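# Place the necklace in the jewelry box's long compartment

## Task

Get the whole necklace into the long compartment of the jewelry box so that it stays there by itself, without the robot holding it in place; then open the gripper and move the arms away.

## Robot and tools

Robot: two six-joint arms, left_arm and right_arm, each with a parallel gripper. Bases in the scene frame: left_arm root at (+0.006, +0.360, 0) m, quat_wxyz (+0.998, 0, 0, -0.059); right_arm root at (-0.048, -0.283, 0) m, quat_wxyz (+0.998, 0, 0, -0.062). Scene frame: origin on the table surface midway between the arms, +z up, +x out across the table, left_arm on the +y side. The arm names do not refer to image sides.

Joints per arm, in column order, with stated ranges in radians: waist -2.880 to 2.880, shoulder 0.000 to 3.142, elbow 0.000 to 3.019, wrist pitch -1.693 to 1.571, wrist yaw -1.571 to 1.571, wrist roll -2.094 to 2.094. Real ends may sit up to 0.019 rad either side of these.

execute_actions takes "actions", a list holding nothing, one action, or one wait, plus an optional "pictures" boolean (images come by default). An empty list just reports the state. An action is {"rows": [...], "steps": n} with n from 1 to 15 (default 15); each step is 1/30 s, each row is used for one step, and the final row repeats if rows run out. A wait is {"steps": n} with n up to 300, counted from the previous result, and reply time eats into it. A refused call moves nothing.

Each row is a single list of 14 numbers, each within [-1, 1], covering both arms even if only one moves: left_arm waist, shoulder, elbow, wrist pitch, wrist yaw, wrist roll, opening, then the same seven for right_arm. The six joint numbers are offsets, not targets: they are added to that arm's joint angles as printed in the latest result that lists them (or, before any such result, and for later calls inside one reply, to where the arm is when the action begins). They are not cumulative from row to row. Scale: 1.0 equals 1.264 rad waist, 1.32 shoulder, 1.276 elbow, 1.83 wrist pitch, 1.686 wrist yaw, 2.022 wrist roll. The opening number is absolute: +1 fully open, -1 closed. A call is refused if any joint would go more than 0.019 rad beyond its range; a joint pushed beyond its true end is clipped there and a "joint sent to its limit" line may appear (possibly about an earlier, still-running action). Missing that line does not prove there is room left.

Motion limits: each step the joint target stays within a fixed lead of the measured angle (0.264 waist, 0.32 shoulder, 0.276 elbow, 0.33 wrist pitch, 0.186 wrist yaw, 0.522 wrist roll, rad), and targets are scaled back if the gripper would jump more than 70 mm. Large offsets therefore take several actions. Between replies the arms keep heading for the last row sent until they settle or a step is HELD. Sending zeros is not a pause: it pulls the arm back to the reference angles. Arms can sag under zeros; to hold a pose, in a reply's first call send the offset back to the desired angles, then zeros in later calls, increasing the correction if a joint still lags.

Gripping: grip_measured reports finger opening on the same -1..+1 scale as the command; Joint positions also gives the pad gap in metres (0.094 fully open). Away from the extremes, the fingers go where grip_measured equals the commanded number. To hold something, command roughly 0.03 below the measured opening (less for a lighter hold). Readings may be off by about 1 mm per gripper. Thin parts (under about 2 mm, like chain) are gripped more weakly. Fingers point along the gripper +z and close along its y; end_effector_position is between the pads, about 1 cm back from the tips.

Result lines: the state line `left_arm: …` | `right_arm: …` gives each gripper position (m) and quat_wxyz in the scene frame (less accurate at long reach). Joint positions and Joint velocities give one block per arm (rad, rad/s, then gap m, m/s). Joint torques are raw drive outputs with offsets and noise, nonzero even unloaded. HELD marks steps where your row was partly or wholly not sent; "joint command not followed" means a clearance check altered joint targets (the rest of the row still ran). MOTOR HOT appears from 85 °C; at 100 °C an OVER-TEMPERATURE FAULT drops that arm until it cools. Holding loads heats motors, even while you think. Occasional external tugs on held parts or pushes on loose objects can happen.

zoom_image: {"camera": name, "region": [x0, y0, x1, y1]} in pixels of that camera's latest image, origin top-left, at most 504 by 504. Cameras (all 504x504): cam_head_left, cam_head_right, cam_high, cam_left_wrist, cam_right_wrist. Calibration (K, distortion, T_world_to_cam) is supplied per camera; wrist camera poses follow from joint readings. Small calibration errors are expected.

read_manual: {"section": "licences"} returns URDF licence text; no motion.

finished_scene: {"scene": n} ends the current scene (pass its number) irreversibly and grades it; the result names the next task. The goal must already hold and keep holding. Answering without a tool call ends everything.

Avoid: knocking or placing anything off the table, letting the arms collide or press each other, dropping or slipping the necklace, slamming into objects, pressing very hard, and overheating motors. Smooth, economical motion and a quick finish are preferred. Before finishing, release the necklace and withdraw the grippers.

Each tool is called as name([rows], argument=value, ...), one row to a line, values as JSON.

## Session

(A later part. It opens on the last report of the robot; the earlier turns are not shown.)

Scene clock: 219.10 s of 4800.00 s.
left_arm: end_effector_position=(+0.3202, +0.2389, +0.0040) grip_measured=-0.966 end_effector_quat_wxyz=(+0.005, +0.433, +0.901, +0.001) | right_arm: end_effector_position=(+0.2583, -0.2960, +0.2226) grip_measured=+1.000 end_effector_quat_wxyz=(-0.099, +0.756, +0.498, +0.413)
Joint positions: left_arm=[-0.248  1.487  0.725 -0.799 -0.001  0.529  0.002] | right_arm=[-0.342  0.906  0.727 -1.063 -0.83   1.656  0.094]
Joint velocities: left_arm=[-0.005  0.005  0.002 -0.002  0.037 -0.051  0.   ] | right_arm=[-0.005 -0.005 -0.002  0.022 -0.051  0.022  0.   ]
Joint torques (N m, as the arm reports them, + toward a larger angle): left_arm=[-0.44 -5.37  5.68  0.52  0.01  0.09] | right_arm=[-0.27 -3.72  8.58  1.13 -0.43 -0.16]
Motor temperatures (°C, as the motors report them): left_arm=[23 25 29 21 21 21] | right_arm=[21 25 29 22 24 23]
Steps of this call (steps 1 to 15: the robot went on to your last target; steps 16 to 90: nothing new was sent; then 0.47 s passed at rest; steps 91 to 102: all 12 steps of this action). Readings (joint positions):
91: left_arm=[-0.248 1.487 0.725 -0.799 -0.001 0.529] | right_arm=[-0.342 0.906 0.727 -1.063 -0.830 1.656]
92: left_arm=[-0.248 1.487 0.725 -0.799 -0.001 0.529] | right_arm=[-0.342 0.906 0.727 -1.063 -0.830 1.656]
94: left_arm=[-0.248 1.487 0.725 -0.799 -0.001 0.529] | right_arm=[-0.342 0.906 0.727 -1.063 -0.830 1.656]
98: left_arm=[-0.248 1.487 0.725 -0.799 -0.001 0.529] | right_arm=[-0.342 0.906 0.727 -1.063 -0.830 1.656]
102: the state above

execute_actions([
  {"rows": [[0,-0.005,0.01,-0.006,0,0,-0.979,0,0,0,0,0,0,1],[0,-0.012,0.02,-0.01,0,0,-0.979,0,0,0,0,0,0,1],[0,-0.016,0.028,-0.013,0,0,-0.979,0,0,0,0,0,0,1],[0,-0.019,0.033,-0.016,0,0,-0.979,0,0,0,0,0,0,1],[0,-0.022,0.036,-0.02,0,0,-0.979,0,0,0,0,0,0,1],[0,-0.026,0.039,-0.025,0,0,-0.979,0,0,0,0,0,0,1],[0,-0.03,0.042,-0.03,0,0,-0.979,0,0,0,0,0,0,1],[0,-0.034,0.045,-0.035,0,0,-0.979,0,0,0,0,0,0,1],[0,-0.039,0.048,-0.041,0,0,-0.979,0,0,0,0,0,0,1],[0,-0.044,0.051,-0.047,0,0,-0.979,0,0,0,0,0,0,1],[0,-0.049,0.055,-0.053,0,0,-0.979,0,0,0,0,0,0,1],[0,-0.054,0.058,-0.059,0,0,-0.979,0,0,0,0,0,0,1],[0,-0.058,0.061,-0.065,0,0,-0.979,0,0,0,0,0,0,1],[0,-0.062,0.064,-0.071,0,0,-0.979,0,0,0,0,0,0,1],[0,-0.066,0.067,-0.076,0,0,-0.979,0,0,0,0,0,0,1]], "steps": 15},
], pictures=false)

execute_actions([
  {"steps": 10},
])

Scene clock: 228.10 s of 4800.00 s.
left_arm: end_effector_position=(+0.3170, +0.2401, +0.0299) grip_measured=-0.966 end_effector_quat_wxyz=(-0.005, +0.433, +0.901, -0.000) | right_arm: end_effector_position=(+0.2583, -0.2960, +0.2226) grip_measured=+1.000 end_effector_quat_wxyz=(-0.099, +0.756, +0.498, +0.413)
Joint positions: left_arm=[-0.248  1.435  0.758 -0.904 -0.001  0.529  0.002] | right_arm=[-0.342  0.906  0.727 -1.063 -0.83   1.656  0.094]
Joint velocities: left_arm=[-0.005 -0.239  0.12  -0.31   0.007 -0.037  0.   ] | right_arm=[-0.005 -0.005 -0.002 -0.007 -0.051  0.037  0.   ]
Joint torques (N m, as the arm reports them, + toward a larger angle): left_arm=[-0.41 -7.1   9.1  -0.1   0.01  0.09] | right_arm=[-0.26 -3.88  8.59  1.13 -0.43 -0.16]
Motor temperatures (°C, as the motors report them): left_arm=[23 25 29 21 21 21] | right_arm=[21 25 29 22 24 23]
Steps of this call (steps 1 to 15: the robot went on to your last target; steps 16 to 90: nothing new was sent; then 5.50 s passed at rest; steps 91 to 105: all 15 steps of this action). Readings (joint positions):
91: left_arm=[-0.248 1.487 0.725 -0.799 -0.001 0.529] | right_arm=[-0.342 0.906 0.727 -1.063 -0.830 1.656]
92: left_arm=[-0.248 1.487 0.725 -0.800 -0.001 0.529] | right_arm=[-0.342 0.906 0.727 -1.063 -0.830 1.656]
94: left_arm=[-0.248 1.487 0.725 -0.804 -0.001 0.529] | right_arm=[-0.342 0.906 0.727 -1.063 -0.830 1.656]
98: left_arm=[-0.248 1.480 0.729 -0.832 -0.001 0.529] | right_arm=[-0.342 0.906 0.727 -1.063 -0.830 1.656]
105: the state above

Scene clock: 228.43 s of 4800.00 s.
left_arm: end_effector_position=(+0.3206, +0.2387, +0.0415) grip_measured=-0.966 end_effector_quat_wxyz=(+0.004, +0.433, +0.901, +0.001) | right_arm: end_effector_position=(+0.2583, -0.2960, +0.2226) grip_measured=+1.000 end_effector_quat_wxyz=(-0.099, +0.756, +0.498, +0.413)
Joint positions: left_arm=[-0.248  1.411  0.772 -0.924 -0.001  0.529  0.002] | right_arm=[-0.342  0.906  0.727 -1.063 -0.83   1.656  0.094]
Joint velocities: left_arm=[-0.005 -0.005 -0.022  0.007 -0.007  0.022 -0.001] | right_arm=[-0.005 -0.005 -0.002 -0.012  0.022 -0.095  0.   ]
Joint torques (N m, as the arm reports them, + toward a larger angle): left_arm=[-0.45 -7.65  8.66 -0.25  0.    0.09] | right_arm=[-0.33 -3.81  8.57  1.12 -0.44 -0.16]
Motor temperatures (°C, as the motors report them): left_arm=[23 25 29 21 21 21] | right_arm=[21 25 29 22 24 23]
Steps of this call (steps 1 to 10: the robot went on to your last target). Readings (joint positions):
1: left_arm=[-0.248 1.427 0.763 -0.912 -0.001 0.529] | right_arm=[-0.342 0.906 0.727 -1.063 -0.830 1.656]
2: left_arm=[-0.248 1.421 0.766 -0.917 -0.001 0.529] | right_arm=[-0.342 0.906 0.727 -1.063 -0.830 1.656]
4: left_arm=[-0.248 1.413 0.771 -0.921 -0.001 0.529] | right_arm=[-0.342 0.906 0.727 -1.063 -0.830 1.656]
8: left_arm=[-0.248 1.411 0.772 -0.924 -0.001 0.529] | right_arm=[-0.342 0.906 0.727 -1.063 -0.830 1.656]
10: the state above
camera_calibration (this result's frames):
cam_left_wrist: T_world_to_cam=[[-0.781092, -0.624366, 0.00786384, 0.394466], [-0.505451, 0.639622, 0.57914, -0.00989125], [-0.366625, 0.448387, -0.815191, 0.167117], [0, 0, 0, 1]] pos_world=[0.364384, 0.177685, 0.138858]
cam_right_wrist: T_world_to_cam=[[-0.834797, 0.483914, -0.262567, 0.420975], [-0.173427, 0.221501, 0.959615, -0.0949753], [0.52253, 0.84662, -0.100984, 0.259001], [0, 0, 0, 1]] pos_world=[0.199621, -0.401954, 0.227829]

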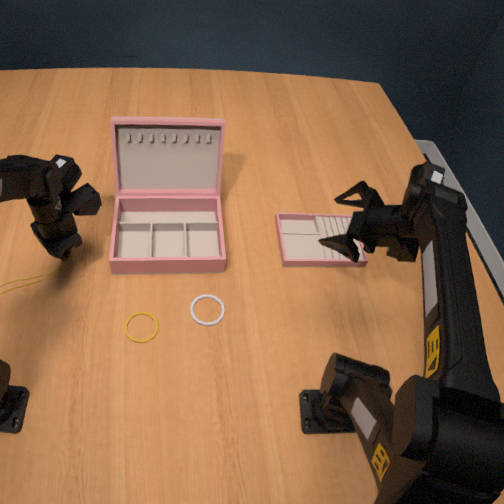

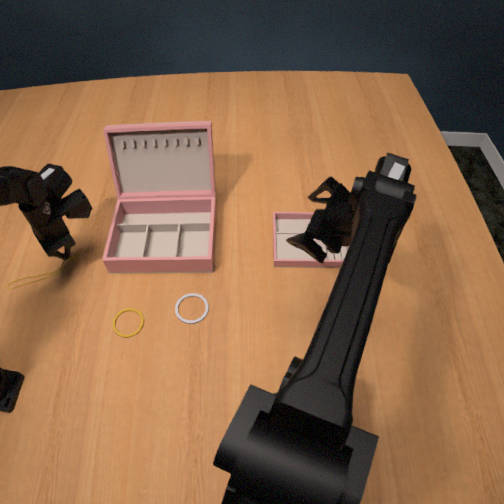

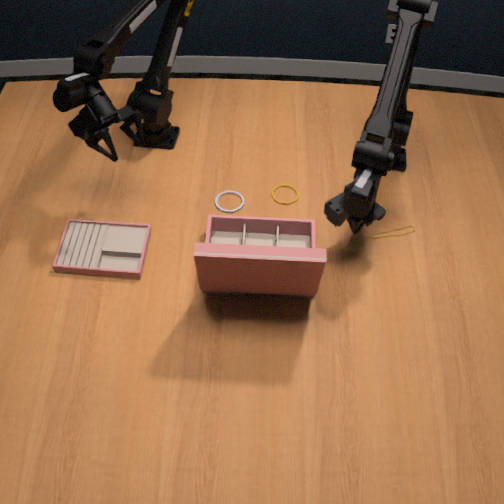

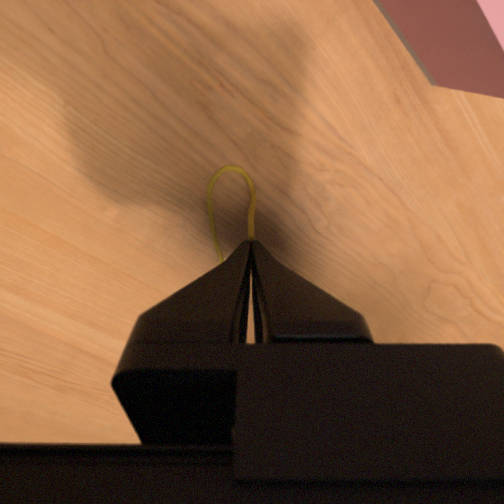

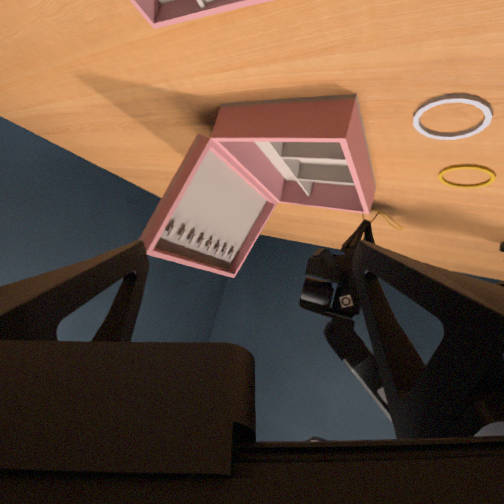

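execute_actions([
  {"rows": [[0,-0.012,0.035,-0.012,0,0.005,-0.98,0,0,0,0,0,0,1],[0,-0.018,0.044,-0.02,0,0.01,-0.98,0,0,0,0,0,0,1],[0,-0.025,0.055,-0.03,0,0.015,-0.98,0,0,0,0,0,0,1],[0,-0.032,0.066,-0.04,0,0.02,-0.98,0,0,0,0,0,0,1],[0,-0.039,0.077,-0.05,0,0.025,-0.98,0,0,0,0,0,0,1],[0,-0.046,0.088,-0.06,0,0.03,-0.98,0,0,0,0,0,0,1],[0,-0.053,0.099,-0.071,0,0.035,-0.98,0,0,0,0,0,0,1],[0,-0.06,0.11,-0.081,0,0.04,-0.98,0,0,0,0,0,0,1],[0,-0.067,0.121,-0.091,0,0.045,-0.98,0,0,0,0,0,0,1],[0,-0.074,0.132,-0.101,0,0.05,-0.98,0,0,0,0,0,0,1],[0,-0.081,0.143,-0.111,0,0.055,-0.98,0,0,0,0,0,0,1],[0,-0.088,0.154,-0.122,0,0.06,-0.98,0,0,0,0,0,0,1],[0,-0.095,0.165,-0.132,0,0.065,-0.98,0,0,0,0,0,0,1],[0,-0.102,0.176,-0.142,0,0.07,-0.98,0,0,0,0,0,0,1],[0,-0.109,0.186,-0.152,0,0.075,-0.98,0,0,0,0,0,0,1]], "steps": 15},
], pictures=false)

execute_actions([
  {"steps": 8},
], pictures=false)

Scene clock: 244.63 s of 4800.00 s.
left_arm: end_effector_position=(+0.3404, +0.2311, +0.1316) grip_measured=-0.966 end_effector_quat_wxyz=(+0.028, +0.476, +0.879, +0.004) | right_arm: end_effector_position=(+0.2583, -0.2960, +0.2226) grip_measured=+1.000 end_effector_quat_wxyz=(-0.099, +0.756, +0.498, +0.413)
Joint positions: left_arm=[-0.248  1.305  0.939 -1.149 -0.001  0.627  0.002] | right_arm=[-0.342  0.906  0.727 -1.063 -0.83   1.656  0.094]
Joint velocities: left_arm=[-0.024 -0.357  0.437 -0.559 -0.081  0.198  0.   ] | right_arm=[-0.005 -0.005  0.002 -0.007 -0.037 -0.022  0.   ]
Joint torques (N m, as the arm reports them, + toward a larger angle): left_arm=[-0.49 -8.07 10.14 -0.03  0.01  0.2 ] | right_arm=[-0.26 -3.83  8.59  1.13 -0.44 -0.15]
Motor temperatures (°C, as the motors report them): left_arm=[23 25 31 21 21 21] | right_arm=[21 25 29 22 24 23]
Steps of this call (steps 1 to 30: the robot went on to your last target; steps 31 to 90: nothing new was sent; then 12.70 s passed at rest; steps 91 to 105: all 15 steps of this action). Readings (joint positions):
91: left_arm=[-0.248 1.411 0.772 -0.925 -0.001 0.529] | right_arm=[-0.342 0.906 0.727 -1.063 -0.830 1.656]
92: left_arm=[-0.248 1.411 0.773 -0.930 -0.001 0.530] | right_arm=[-0.342 0.906 0.727 -1.063 -0.830 1.656]
94: left_arm=[-0.248 1.410 0.781 -0.954 -0.001 0.537] | right_arm=[-0.342 0.906 0.727 -1.063 -0.830 1.656]
98: left_arm=[-0.248 1.389 0.826 -1.023 -0.001 0.564] | right_arm=[-0.342 0.906 0.727 -1.063 -0.830 1.656]
105: the state above

Scene clock: 244.90 s of 4800.00 s.
left_arm: end_effector_position=(+0.3432, +0.2300, +0.1580) grip_measured=-0.966 end_effector_quat_wxyz=(+0.046, +0.491, +0.870, +0.007) | right_arm: end_effector_position=(+0.2583, -0.2960, +0.2226) grip_measured=+1.000 end_effector_quat_wxyz=(-0.099, +0.756, +0.498, +0.413)
Joint positions: left_arm=[-0.248  1.264  0.974 -1.187 -0.001  0.661  0.002] | right_arm=[-0.342  0.906  0.727 -1.063 -0.83   1.656  0.094]
Joint velocities: left_arm=[-0.005 -0.005 -0.012 -0.042 -0.022  0.037 -0.001] | right_arm=[-0.005  0.005  0.002 -0.002 -0.037  0.037  0.   ]
Joint torques (N m, as the arm reports them, + toward a larger angle): left_arm=[-0.66 -6.12  9.81  0.16  0.02  0.24] | right_arm=[-0.29 -3.83  8.6   1.12 -0.44 -0.16]
Motor temperatures (°C, as the motors report them): left_arm=[23 25 31 21 21 21] | right_arm=[21 25 29 22 24 23]
Steps of this call (steps 1 to 8: the robot went on to your last target). Readings (joint positions):
1: left_arm=[-0.248 1.294 0.952 -1.164 -0.001 0.635] | right_arm=[-0.342 0.906 0.727 -1.063 -0.830 1.656]
2: left_arm=[-0.248 1.283 0.962 -1.173 -0.001 0.641] | right_arm=[-0.342 0.906 0.727 -1.063 -0.830 1.656]
4: left_arm=[-0.248 1.269 0.972 -1.181 -0.001 0.651] | right_arm=[-0.342 0.906 0.727 -1.063 -0.830 1.656]
8: the state above

execute_actions([
  {"rows": [[0,0,0.035,-0.01,0,0.01,-0.98,0,0,0,0,0,0,1],[0,0,0.045,-0.014,0,0.015,-0.98,0,0,0,0,0,0,1],[0,0,0.058,-0.019,0,0.02,-0.98,0,0,0,0,0,0,1],[0,0,0.072,-0.025,0,0.025,-0.98,0,0,0,0,0,0,1],[0,0,0.086,-0.031,0,0.03,-0.98,0,0,0,0,0,0,1],[0,0,0.1,-0.037,0,0.035,-0.98,0,0,0,0,0,0,1],[0,0,0.115,-0.042,0,0.04,-0.98,0,0,0,0,0,0,1],[0,0,0.13,-0.048,0,0.045,-0.98,0,0,0,0,0,0,1],[0,0,0.145,-0.054,0,0.05,-0.98,0,0,0,0,0,0,1],[0,0,0.16,-0.06,0,0.055,-0.98,0,0,0,0,0,0,1],[0,0,0.175,-0.066,0,0.06,-0.98,0,0,0,0,0,0,1],[0,0,0.189,-0.071,0,0.065,-0.98,0,0,0,0,0,0,1],[0,0,0.202,-0.076,0,0.07,-0.98,0,0,0,0,0,0,1],[0,0,0.214,-0.081,0,0.075,-0.98,0,0,0,0,0,0,1],[0,0,0.224,-0.086,0,0.08,-0.98,0,0,0,0,0,0,1]], "steps": 15},
], pictures=false)

execute_actions([
  {"steps": 10},
])

Scene clock: 254.47 s of 4800.00 s.
left_arm: end_effector_position=(+0.3773, +0.2169, +0.2404) grip_measured=-0.966 end_effector_quat_wxyz=(+0.090, +0.536, +0.840, +0.019) | right_arm: end_effector_position=(+0.2583, -0.2960, +0.2226) grip_measured=+1.000 end_effector_quat_wxyz=(-0.099, +0.756, +0.498, +0.413)
Joint positions: left_arm=[-0.248  1.264  1.186 -1.309 -0.001  0.769  0.002] | right_arm=[-0.342  0.906  0.727 -1.063 -0.83   1.656  0.094]
Joint velocities: left_arm=[-0.005 -0.005  0.515 -0.256 -0.022  0.315 -0.001] | right_arm=[ 0.005 -0.015 -0.007 -0.002  0.037  0.007  0.   ]
Joint torques (N m, as the arm reports them, + toward a larger angle): left_arm=[-0.44 -6.6  10.46  0.03  0.02  0.24] | right_arm=[-0.39 -3.92  8.59  1.13 -0.44 -0.16]
Motor temperatures (°C, as the motors report them): left_arm=[23 25 32 21 21 21] | right_arm=[21 25 30 22 24 23]
Steps of this call (steps 1 to 30: the robot went on to your last target; steps 31 to 272: nothing new was sent; steps 273 to 287: all 15 steps of this action). Readings (joint positions):
273: left_arm=[-0.248 1.264 0.974 -1.188 -0.001 0.668] | right_arm=[-0.342 0.906 0.727 -1.063 -0.830 1.656]
274: left_arm=[-0.248 1.264 0.974 -1.190 -0.001 0.670] | right_arm=[-0.342 0.906 0.727 -1.063 -0.830 1.656]
276: left_arm=[-0.248 1.264 0.980 -1.203 -0.001 0.678] | right_arm=[-0.342 0.906 0.727 -1.063 -0.830 1.656]
280: left_arm=[-0.248 1.264 1.034 -1.243 -0.001 0.705] | right_arm=[-0.342 0.906 0.727 -1.063 -0.830 1.656]
287: the state above

Scene clock: 254.80 s of 4800.00 s.
left_arm: end_effector_position=(+0.3815, +0.2153, +0.2545) grip_measured=-0.966 end_effector_quat_wxyz=(+0.097, +0.551, +0.829, +0.022) | right_arm: end_effector_position=(+0.2583, -0.2960, +0.2226) grip_measured=+1.000 end_effector_quat_wxyz=(-0.099, +0.756, +0.498, +0.413)
Joint positions: left_arm=[-0.248  1.264  1.221 -1.329 -0.001  0.806  0.002] | right_arm=[-0.342  0.906  0.727 -1.063 -0.83   1.656  0.094]
Joint velocities: left_arm=[-0.015  0.005 -0.002  0.012 -0.037  0.051 -0.001] | right_arm=[-0.005  0.005  0.002 -0.002 -0.022  0.022  0.   ]
Joint torques (N m, as the arm reports them, + toward a larger angle): left_arm=[-0.42 -6.21 10.31  0.13  0.03  0.2 ] | right_arm=[-0.37 -3.72  8.57  1.14 -0.44 -0.16]
Motor temperatures (°C, as the motors report them): left_arm=[23 25 32 21 21 21] | right_arm=[21 25 30 22 24 23]
Steps of this call (steps 1 to 10: the robot went on to your last target). Readings (joint positions):
1: left_arm=[-0.248 1.264 1.201 -1.316 -0.001 0.777] | right_arm=[-0.342 0.906 0.727 -1.063 -0.830 1.656]
2: left_arm=[-0.248 1.264 1.212 -1.321 -0.001 0.784] | right_arm=[-0.342 0.906 0.727 -1.063 -0.830 1.656]
4: left_arm=[-0.248 1.264 1.221 -1.324 -0.001 0.793] | right_arm=[-0.342 0.906 0.727 -1.063 -0.830 1.656]
8: left_arm=[-0.248 1.264 1.221 -1.329 -0.001 0.803] | right_arm=[-0.342 0.906 0.727 -1.063 -0.830 1.656]
10: the state above
camera_calibration (this result's frames):
cam_left_wrist: T_world_to_cam=[[-0.910948, -0.391292, -0.130632, 0.460358], [-0.405004, 0.788145, 0.463464, -0.128324], [-0.0783931, 0.475098, -0.876434, 0.273424], [0, 0, 0, 1]] pos_world=[0.388825, 0.151369, 0.359249]
cam_right_wrist: T_world_to_cam=[[-0.834797, 0.483914, -0.262567, 0.420975], [-0.173427, 0.221501, 0.959615, -0.0949753], [0.52253, 0.84662, -0.100984, 0.259001], [0, 0, 0, 1]] pos_world=[0.199621, -0.401954, 0.227829]

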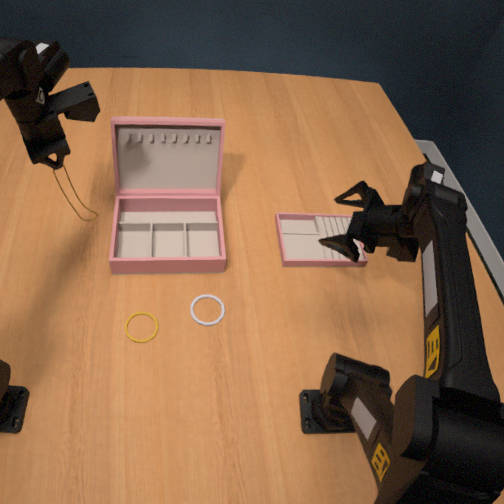

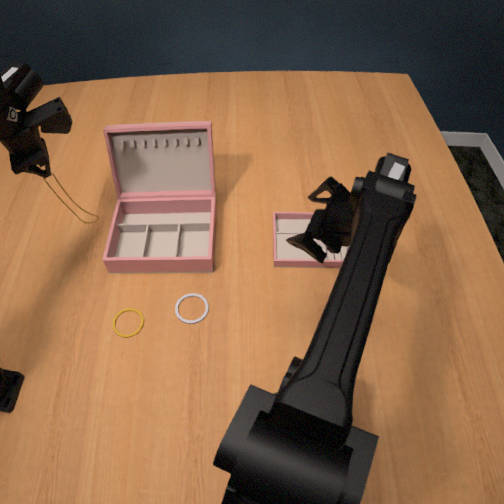

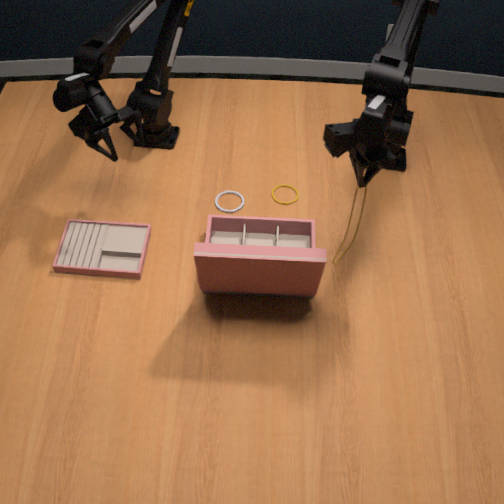

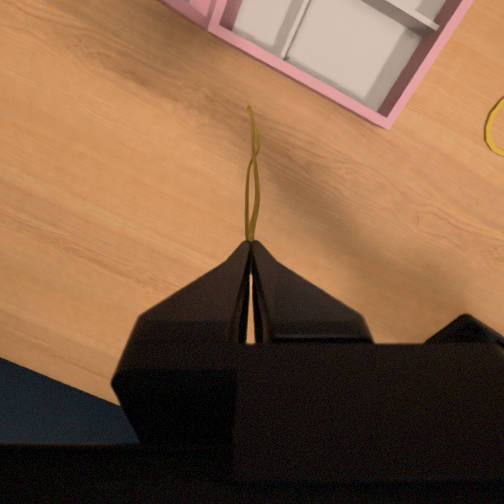

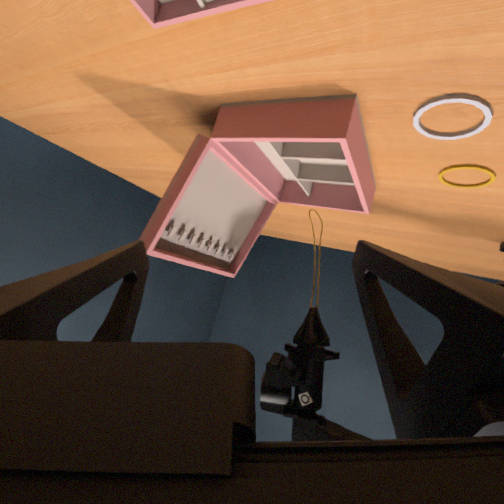

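execute_actions([
  {"rows": [[0,0.012,0.032,-0.008,0,0.005,-0.98,0,0,0,0,0,0,1],[0,0.014,0.035,-0.009,0,0.008,-0.98,0,0,0,0,0,0,1],[0,0.017,0.039,-0.01,0,0.011,-0.98,0,0,0,0,0,0,1],[0,0.02,0.044,-0.011,0,0.014,-0.98,0,0,0,0,0,0,1],[0,0.024,0.05,-0.012,0,0.017,-0.98,0,0,0,0,0,0,1],[0,0.028,0.057,-0.014,0,0.02,-0.98,0,0,0,0,0,0,1],[0,0.032,0.065,-0.015,0,0.023,-0.98,0,0,0,0,0,0,1],[0,0.037,0.073,-0.017,0,0.026,-0.98,0,0,0,0,0,0,1],[0,0.042,0.082,-0.019,0,0.029,-0.98,0,0,0,0,0,0,1],[0,0.047,0.091,-0.021,0,0.032,-0.98,0,0,0,0,0,0,1],[0,0.052,0.1,-0.023,0,0.035,-0.98,0,0,0,0,0,0,1],[0,0.058,0.11,-0.025,0,0.038,-0.98,0,0,0,0,0,0,1],[0,0.063,0.12,-0.027,0,0.041,-0.98,0,0,0,0,0,0,1],[0,0.069,0.13,-0.029,0,0.044,-0.98,0,0,0,0,0,0,1],[0,0.074,0.14,-0.032,0,0.047,-0.98,0,0,0,0,0,0,1]], "steps": 15},
], pictures=false)

execute_actions([
  {"rows": [[0,0.03,0.06,-0.015,0,0.02,-0.98,0,0,0,0,0,0,1],[0,0.036,0.07,-0.017,0,0.023,-0.98,0,0,0,0,0,0,1],[0,0.041,0.08,-0.019,0,0.026,-0.98,0,0,0,0,0,0,1],[0,0.047,0.09,-0.021,0,0.029,-0.98,0,0,0,0,0,0,1],[0,0.052,0.099,-0.023,0,0.032,-0.98,0,0,0,0,0,0,1],[0,0.057,0.108,-0.025,0,0.035,-0.98,0,0,0,0,0,0,1],[0,0.062,0.117,-0.027,0,0.038,-0.98,0,0,0,0,0,0,1],[0,0.067,0.125,-0.029,0,0.041,-0.98,0,0,0,0,0,0,1],[0,0.071,0.133,-0.03,0,0.044,-0.98,0,0,0,0,0,0,1],[0,0.075,0.14,-0.032,0,0.047,-0.98,0,0,0,0,0,0,1],[0,0.079,0.146,-0.033,0,0.05,-0.98,0,0,0,0,0,0,1],[0,0.082,0.151,-0.034,0,0.05,-0.98,0,0,0,0,0,0,1],[0,0.084,0.155,-0.035,0,0.05,-0.98,0,0,0,0,0,0,1],[0,0.086,0.158,-0.036,0,0.05,-0.98,0,0,0,0,0,0,1],[0,0.087,0.16,-0.036,0,0.05,-0.98,0,0,0,0,0,0,1]], "steps": 15},
], pictures=false)

execute_actions([
  {"steps": 8},
])

Scene clock: 284.57 s of 4800.00 s.
left_arm: end_effector_position=(+0.4042, +0.2066, +0.2710) grip_measured=-0.966 end_effector_quat_wxyz=(+0.097, +0.574, +0.812, +0.025) | right_arm: end_effector_position=(+0.2583, -0.2960, +0.2226) grip_measured=+1.000 end_effector_quat_wxyz=(-0.099, +0.756, +0.498, +0.413)
Joint positions: left_arm=[-0.248  1.326  1.319 -1.364 -0.001  0.864  0.002] | right_arm=[-0.342  0.906  0.727 -1.063 -0.83   1.656  0.094]
Joint velocities: left_arm=[-0.005  0.22   0.374 -0.12  -0.037  0.183  0.   ] | right_arm=[-0.015 -0.005 -0.002 -0.007 -0.022  0.022  0.   ]
Joint torques (N m, as the arm reports them, + toward a larger angle): left_arm=[-0.44 -5.85 11.67  0.25  0.03  0.26] | right_arm=[-0.31 -3.92  8.59  1.14 -0.43 -0.16]
Motor temperatures (°C, as the motors report them): left_arm=[23 25 34 21 21 21] | right_arm=[21 25 30 22 24 23]
Steps of this call (steps 1 to 30: the robot went on to your last target; steps 31 to 878: nothing new was sent; steps 879 to 893: all 15 steps of this action). Readings (joint positions):
879: left_arm=[-0.248 1.264 1.221 -1.329 -0.001 0.810] | right_arm=[-0.342 0.906 0.727 -1.063 -0.830 1.656]
880: left_arm=[-0.248 1.264 1.221 -1.329 -0.001 0.810] | right_arm=[-0.342 0.906 0.727 -1.063 -0.830 1.656]
882: left_arm=[-0.248 1.264 1.221 -1.331 -0.001 0.813] | right_arm=[-0.342 0.906 0.727 -1.063 -0.830 1.656]
886: left_arm=[-0.248 1.274 1.235 -1.342 -0.001 0.827] | right_arm=[-0.342 0.906 0.727 -1.063 -0.830 1.656]
893: the state above

Scene clock: 285.07 s of 4800.00 s.
left_arm: end_effector_position=(+0.4367, +0.1941, +0.2933) grip_measured=-0.966 end_effector_quat_wxyz=(+0.099, +0.605, +0.789, +0.030) | right_arm: end_effector_position=(+0.2583, -0.2960, +0.2226) grip_measured=+1.000 end_effector_quat_wxyz=(-0.099, +0.756, +0.498, +0.413)
Joint positions: left_arm=[-0.248  1.413  1.461 -1.412 -0.001  0.942  0.002] | right_arm=[-0.342  0.906  0.727 -1.063 -0.83   1.656  0.094]
Joint velocities: left_arm=[-0.005  0.054  0.12  -0.056  0.051  0.11  -0.001] | right_arm=[-0.005  0.005  0.022  0.017 -0.037 -0.007  0.   ]
Joint torques (N m, as the arm reports them, + toward a larger angle): left_arm=[-0.36 -7.24 11.43  0.26  0.03  0.23] | right_arm=[-0.3  -3.84  8.57  1.14 -0.43 -0.16]
Motor temperatures (°C, as the motors report them): left_arm=[23 25 34 21 21 21] | right_arm=[21 25 30 22 24 23]
Steps of this call (steps 1 to 15: all 15 steps of this action). Readings (joint positions):
1: left_arm=[-0.248 1.333 1.331 -1.368 -0.001 0.869] | right_arm=[-0.342 0.906 0.727 -1.063 -0.830 1.656]
2: left_arm=[-0.248 1.339 1.341 -1.371 -0.001 0.874] | right_arm=[-0.342 0.906 0.727 -1.063 -0.830 1.656]
4: left_arm=[-0.248 1.349 1.358 -1.380 -0.001 0.886] | right_arm=[-0.342 0.906 0.727 -1.063 -0.830 1.656]
8: left_arm=[-0.248 1.376 1.401 -1.396 -0.001 0.909] | right_arm=[-0.342 0.906 0.727 -1.063 -0.830 1.656]
15: the state above

Scene clock: 285.33 s of 4800.00 s.
left_arm: end_effector_position=(+0.4375, +0.1938, +0.2941) grip_measured=-0.966 end_effector_quat_wxyz=(+0.099, +0.609, +0.787, +0.030) | right_arm: end_effector_position=(+0.2583, -0.2960, +0.2226) grip_measured=+1.000 end_effector_quat_wxyz=(-0.099, +0.756, +0.498, +0.413)
Joint positions: left_arm=[-0.248  1.416  1.467 -1.416 -0.001  0.951  0.002] | right_arm=[-0.342  0.906  0.727 -1.063 -0.83   1.656  0.094]
Joint velocities: left_arm=[ 0.005  0.015  0.012  0.012  0.051  0.022 -0.001] | right_arm=[ 0.005 -0.005 -0.022  0.002  0.022 -0.037  0.   ]
Joint torques (N m, as the arm reports them, + toward a larger angle): left_arm=[-0.44 -7.3  11.47  0.14  0.03  0.19] | right_arm=[-0.28 -3.88  8.57  1.13 -0.44 -0.16]
Motor temperatures (°C, as the motors report them): left_arm=[23 25 34 21 21 21] | right_arm=[21 25 30 22 24 23]
Steps of this call (steps 1 to 8: the robot went on to your last target). Readings (joint positions):
1: left_arm=[-0.248 1.414 1.465 -1.413 -0.001 0.944] | right_arm=[-0.342 0.906 0.727 -1.063 -0.830 1.656]
2: left_arm=[-0.248 1.415 1.466 -1.413 -0.001 0.946] | right_arm=[-0.342 0.906 0.727 -1.063 -0.830 1.656]
4: left_arm=[-0.248 1.416 1.467 -1.415 -0.001 0.948] | right_arm=[-0.342 0.906 0.727 -1.063 -0.830 1.656]
8: the state above
camera_calibration (this result's frames):
cam_left_wrist: T_world_to_cam=[[-0.954374, -0.255131, -0.155174, 0.507893], [-0.298541, 0.826708, 0.476893, -0.165088], [0.00661369, 0.50146, -0.865155, 0.277132], [0, 0, 0, 1]] pos_world=[0.433602, 0.127088, 0.397304]
cam_right_wrist: T_world_to_cam=[[-0.834797, 0.483914, -0.262567, 0.420975], [-0.173427, 0.221501, 0.959615, -0.0949753], [0.52253, 0.84662, -0.100984, 0.259001], [0, 0, 0, 1]] pos_world=[0.199621, -0.401954, 0.227829]

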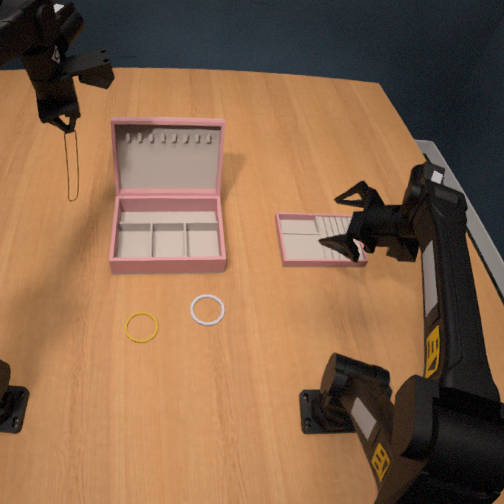

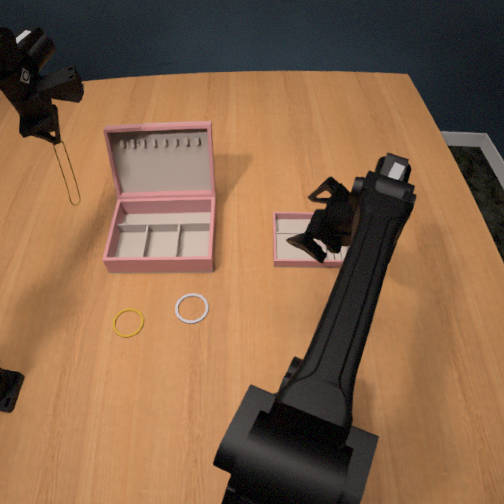

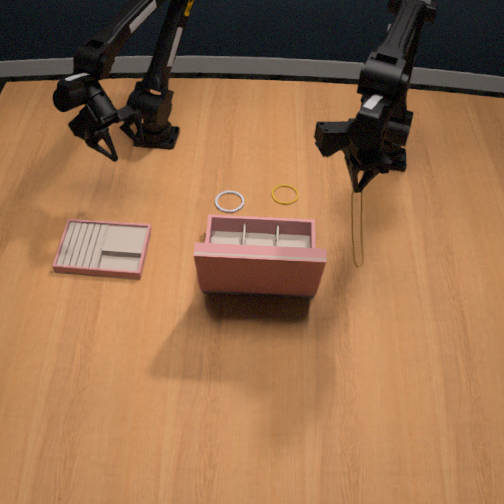

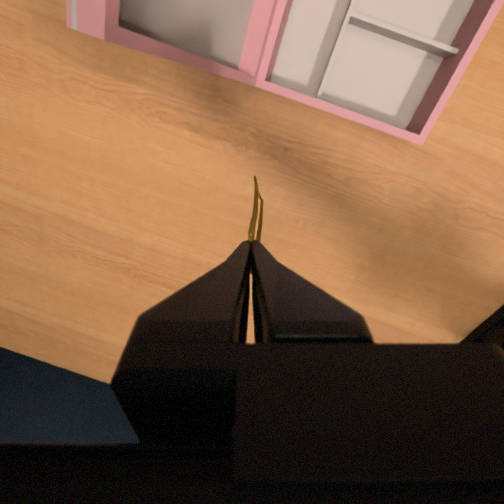

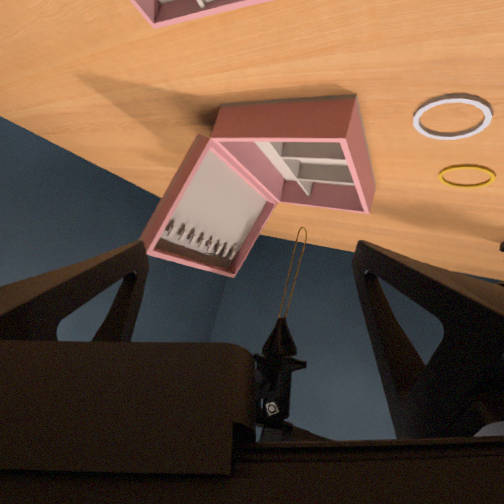

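execute_actions([
  {"rows": [[-0.005,0.017,0.043,0,0,0.006,-0.98,0,0,0,0,0,0,1],[-0.007,0.019,0.045,0,0,0.007,-0.98,0,0,0,0,0,0,1],[-0.01,0.021,0.047,0,0,0.008,-0.98,0,0,0,0,0,0,1],[-0.013,0.023,0.05,0,0,0.009,-0.98,0,0,0,0,0,0,1],[-0.017,0.026,0.053,0,0,0.01,-0.98,0,0,0,0,0,0,1],[-0.022,0.03,0.057,0,0,0.011,-0.98,0,0,0,0,0,0,1],[-0.027,0.034,0.061,0,0,0.012,-0.98,0,0,0,0,0,0,1],[-0.033,0.038,0.066,0,0,0.013,-0.98,0,0,0,0,0,0,1],[-0.039,0.043,0.071,0,0,0.014,-0.98,0,0,0,0,0,0,1],[-0.046,0.048,0.076,0,0,0.015,-0.98,0,0,0,0,0,0,1],[-0.053,0.053,0.081,0,0,0.016,-0.98,0,0,0,0,0,0,1],[-0.06,0.058,0.087,0,0,0.017,-0.98,0,0,0,0,0,0,1],[-0.067,0.063,0.093,0,0,0.018,-0.98,0,0,0,0,0,0,1],[-0.075,0.069,0.099,0,0,0.019,-0.98,0,0,0,0,0,0,1],[-0.083,0.075,0.105,0,0,0.02,-0.98,0,0,0,0,0,0,1]], "steps": 15},
], pictures=false)

execute_actions([
  {"rows": [[-0.028,0.033,0.061,0,0,0.01,-0.98,0,0,0,0,0,0,1],[-0.036,0.039,0.067,0,0,0.011,-0.98,0,0,0,0,0,0,1],[-0.043,0.044,0.073,0,0,0.012,-0.98,0,0,0,0,0,0,1],[-0.05,0.049,0.079,0,0,0.013,-0.98,0,0,0,0,0,0,1],[-0.057,0.054,0.084,0,0,0.014,-0.98,0,0,0,0,0,0,1],[-0.064,0.059,0.089,0,0,0.015,-0.98,0,0,0,0,0,0,1],[-0.07,0.064,0.094,0,0,0.016,-0.98,0,0,0,0,0,0,1],[-0.076,0.068,0.099,0,0,0.017,-0.98,0,0,0,0,0,0,1],[-0.081,0.072,0.103,0,0,0.018,-0.98,0,0,0,0,0,0,1],[-0.086,0.076,0.107,0,0,0.019,-0.98,0,0,0,0,0,0,1],[-0.09,0.079,0.11,0,0,0.02,-0.98,0,0,0,0,0,0,1],[-0.094,0.081,0.113,0,0,0.021,-0.98,0,0,0,0,0,0,1],[-0.097,0.083,0.115,0,0,0.022,-0.98,0,0,0,0,0,0,1],[-0.099,0.085,0.116,0,0,0.022,-0.98,0,0,0,0,0,0,1],[-0.1,0.086,0.117,0,0,0.022,-0.98,0,0,0,0,0,0,1]], "steps": 15},
], pictures=false)

execute_actions([
  {"steps": 8},
])

Scene clock: 312.67 s of 4800.00 s.
left_arm: end_effector_position=(+0.4441, +0.1506, +0.2975) grip_measured=-0.966 end_effector_quat_wxyz=(+0.104, +0.646, +0.755, +0.028) | right_arm: end_effector_position=(+0.2583, -0.2960, +0.2226) grip_measured=+1.000 end_effector_quat_wxyz=(-0.099, +0.756, +0.498, +0.413)
Joint positions: left_arm=[-0.327  1.47   1.532 -1.416 -0.001  0.971  0.002] | right_arm=[-0.342  0.906  0.727 -1.063 -0.83   1.656  0.094]
Joint velocities: left_arm=[-0.317  0.23   0.203  0.002 -0.051  0.022 -0.001] | right_arm=[ 0.024 -0.005 -0.012  0.017 -0.081 -0.022  0.   ]
Joint torques (N m, as the arm reports them, + toward a larger angle): left_arm=[-1.16 -7.31 11.45  0.95  0.04  0.21] | right_arm=[-0.26 -3.8   8.55  1.16 -0.44 -0.16]
Motor temperatures (°C, as the motors report them): left_arm=[23 25 36 21 21 21] | right_arm=[21 25 30 22 24 23]
Steps of this call (steps 1 to 30: the robot went on to your last target; steps 31 to 805: nothing new was sent; steps 806 to 820: all 15 steps of this action). Readings (joint positions):
806: left_arm=[-0.248 1.416 1.467 -1.416 -0.001 0.953] | right_arm=[-0.342 0.906 0.727 -1.063 -0.830 1.656]
807: left_arm=[-0.248 1.416 1.467 -1.416 -0.001 0.953] | right_arm=[-0.342 0.906 0.727 -1.063 -0.830 1.656]
809: left_arm=[-0.250 1.416 1.467 -1.416 -0.001 0.953] | right_arm=[-0.342 0.906 0.727 -1.063 -0.830 1.656]
813: left_arm=[-0.264 1.425 1.482 -1.416 -0.001 0.958] | right_arm=[-0.342 0.906 0.727 -1.063 -0.830 1.656]
820: the state above

Scene clock: 313.17 s of 4800.00 s.
left_arm: end_effector_position=(+0.4438, +0.0822, +0.2964) grip_measured=-0.966 end_effector_quat_wxyz=(+0.109, +0.700, +0.706, +0.024) | right_arm: end_effector_position=(+0.2583, -0.2960, +0.2226) grip_measured=+1.000 end_effector_quat_wxyz=(-0.099, +0.756, +0.498, +0.413)
Joint positions: left_arm=[-0.446  1.553  1.621 -1.416 -0.001  0.997  0.002] | right_arm=[-0.342  0.906  0.727 -1.063 -0.83   1.656  0.094]
Joint velocities: left_arm=[-0.132  0.073  0.051 -0.002 -0.051 -0.007 -0.001] | right_arm=[-0.005  0.015  0.002 -0.002 -0.022 -0.007  0.   ]
Joint torques (N m, as the arm reports them, + toward a larger angle): left_arm=[-0.36 -9.18 11.44  0.99  0.03  0.21] | right_arm=[-0.31 -3.79  8.54  1.14 -0.44 -0.16]
Motor temperatures (°C, as the motors report them): left_arm=[23 25 36 21 21 21] | right_arm=[21 25 30 22 24 23]
Steps of this call (steps 1 to 15: all 15 steps of this action). Readings (joint positions):
1: left_arm=[-0.337 1.478 1.539 -1.416 -0.001 0.972] | right_arm=[-0.342 0.906 0.727 -1.063 -0.830 1.656]
2: left_arm=[-0.347 1.485 1.546 -1.416 -0.001 0.974] | right_arm=[-0.342 0.906 0.727 -1.063 -0.830 1.656]
4: left_arm=[-0.367 1.499 1.560 -1.416 -0.001 0.977] | right_arm=[-0.342 0.906 0.727 -1.063 -0.830 1.656]
8: left_arm=[-0.403 1.523 1.588 -1.416 -0.001 0.984] | right_arm=[-0.342 0.906 0.727 -1.063 -0.830 1.656]
15: the state above

Scene clock: 313.43 s of 4800.00 s.
left_arm: end_effector_position=(+0.4433, +0.0792, +0.2949) grip_measured=-0.966 end_effector_quat_wxyz=(+0.107, +0.703, +0.703, +0.024) | right_arm: end_effector_position=(+0.2583, -0.2960, +0.2226) grip_measured=+1.000 end_effector_quat_wxyz=(-0.099, +0.756, +0.498, +0.413)
Joint positions: left_arm=[-0.452  1.557  1.622 -1.416 -0.001  1.002  0.002] | right_arm=[-0.342  0.906  0.727 -1.063 -0.83   1.656  0.094]
Joint velocities: left_arm=[-0.015 -0.015  0.002  0.002 -0.066 -0.051 -0.   ] | right_arm=[-0.015 -0.005 -0.002  0.002 -0.037 -0.037  0.   ]
Joint torques (N m, as the arm reports them, + toward a larger angle): left_arm=[-0.46 -9.13 11.68  0.91  0.04  0.26] | right_arm=[-0.25 -3.83  8.58  1.13 -0.44 -0.16]
Motor temperatures (°C, as the motors report them): left_arm=[23 25 36 21 21 21] | right_arm=[21 25 30 22 24 23]
Steps of this call (steps 1 to 8: the robot went on to your last target). Readings (joint positions):
1: left_arm=[-0.449 1.555 1.622 -1.416 -0.001 0.998] | right_arm=[-0.342 0.906 0.727 -1.063 -0.830 1.656]
2: left_arm=[-0.451 1.556 1.622 -1.416 -0.001 0.999] | right_arm=[-0.342 0.906 0.727 -1.063 -0.830 1.656]
4: left_arm=[-0.452 1.557 1.622 -1.416 -0.001 1.000] | right_arm=[-0.342 0.906 0.727 -1.063 -0.830 1.656]
8: the state above
camera_calibration (this result's frames):
cam_left_wrist: T_world_to_cam=[[-0.985011, -0.00800491, -0.172307, 0.483388], [-0.0904538, 0.874531, 0.476459, -0.164909], [0.146874, 0.484903, -0.862147, 0.273566], [0, 0, 0, 1]] pos_world=[0.421046, 0.015435, 0.397718]
cam_right_wrist: T_world_to_cam=[[-0.834797, 0.483914, -0.262567, 0.420975], [-0.173427, 0.221501, 0.959615, -0.0949753], [0.52253, 0.84662, -0.100984, 0.259001], [0, 0, 0, 1]] pos_world=[0.199621, -0.401954, 0.227829]

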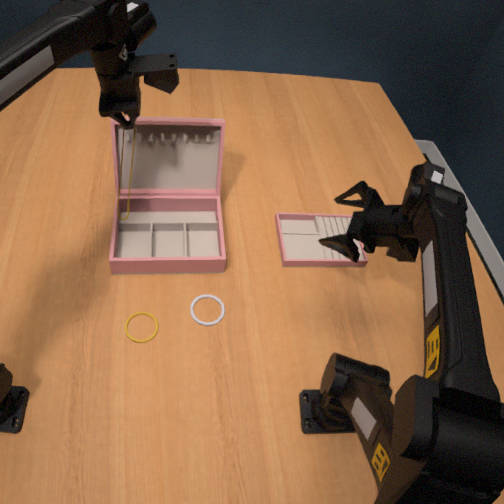

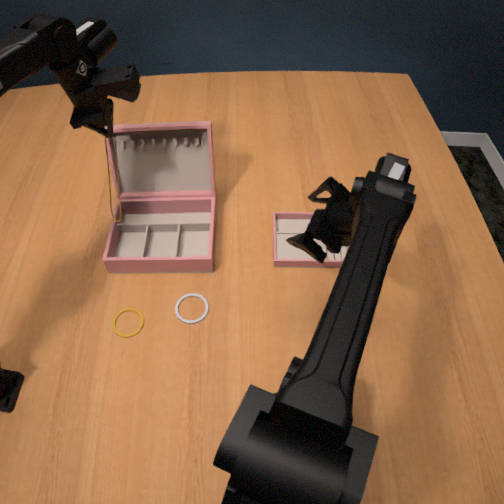

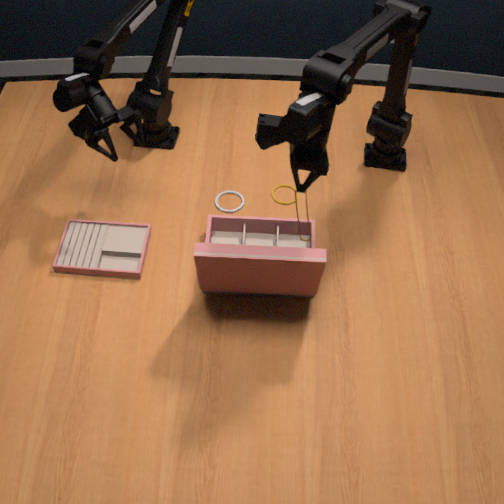

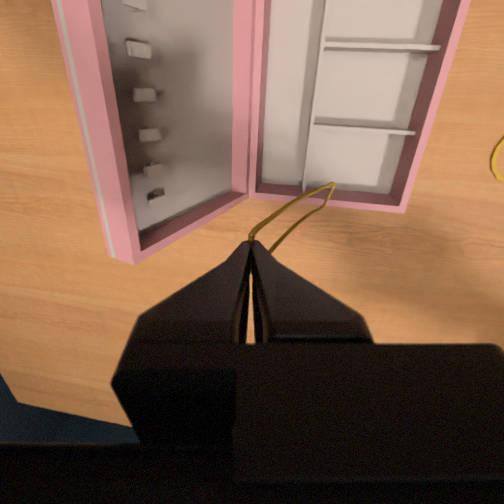

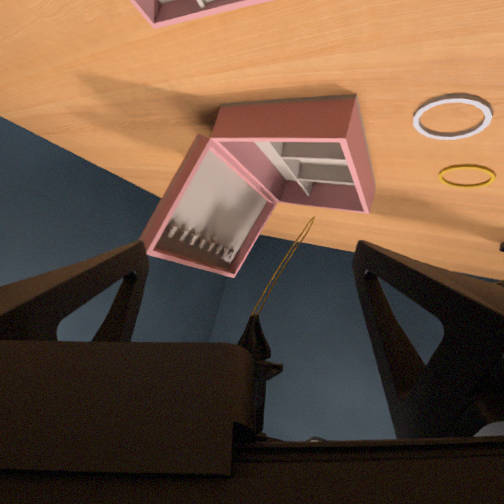

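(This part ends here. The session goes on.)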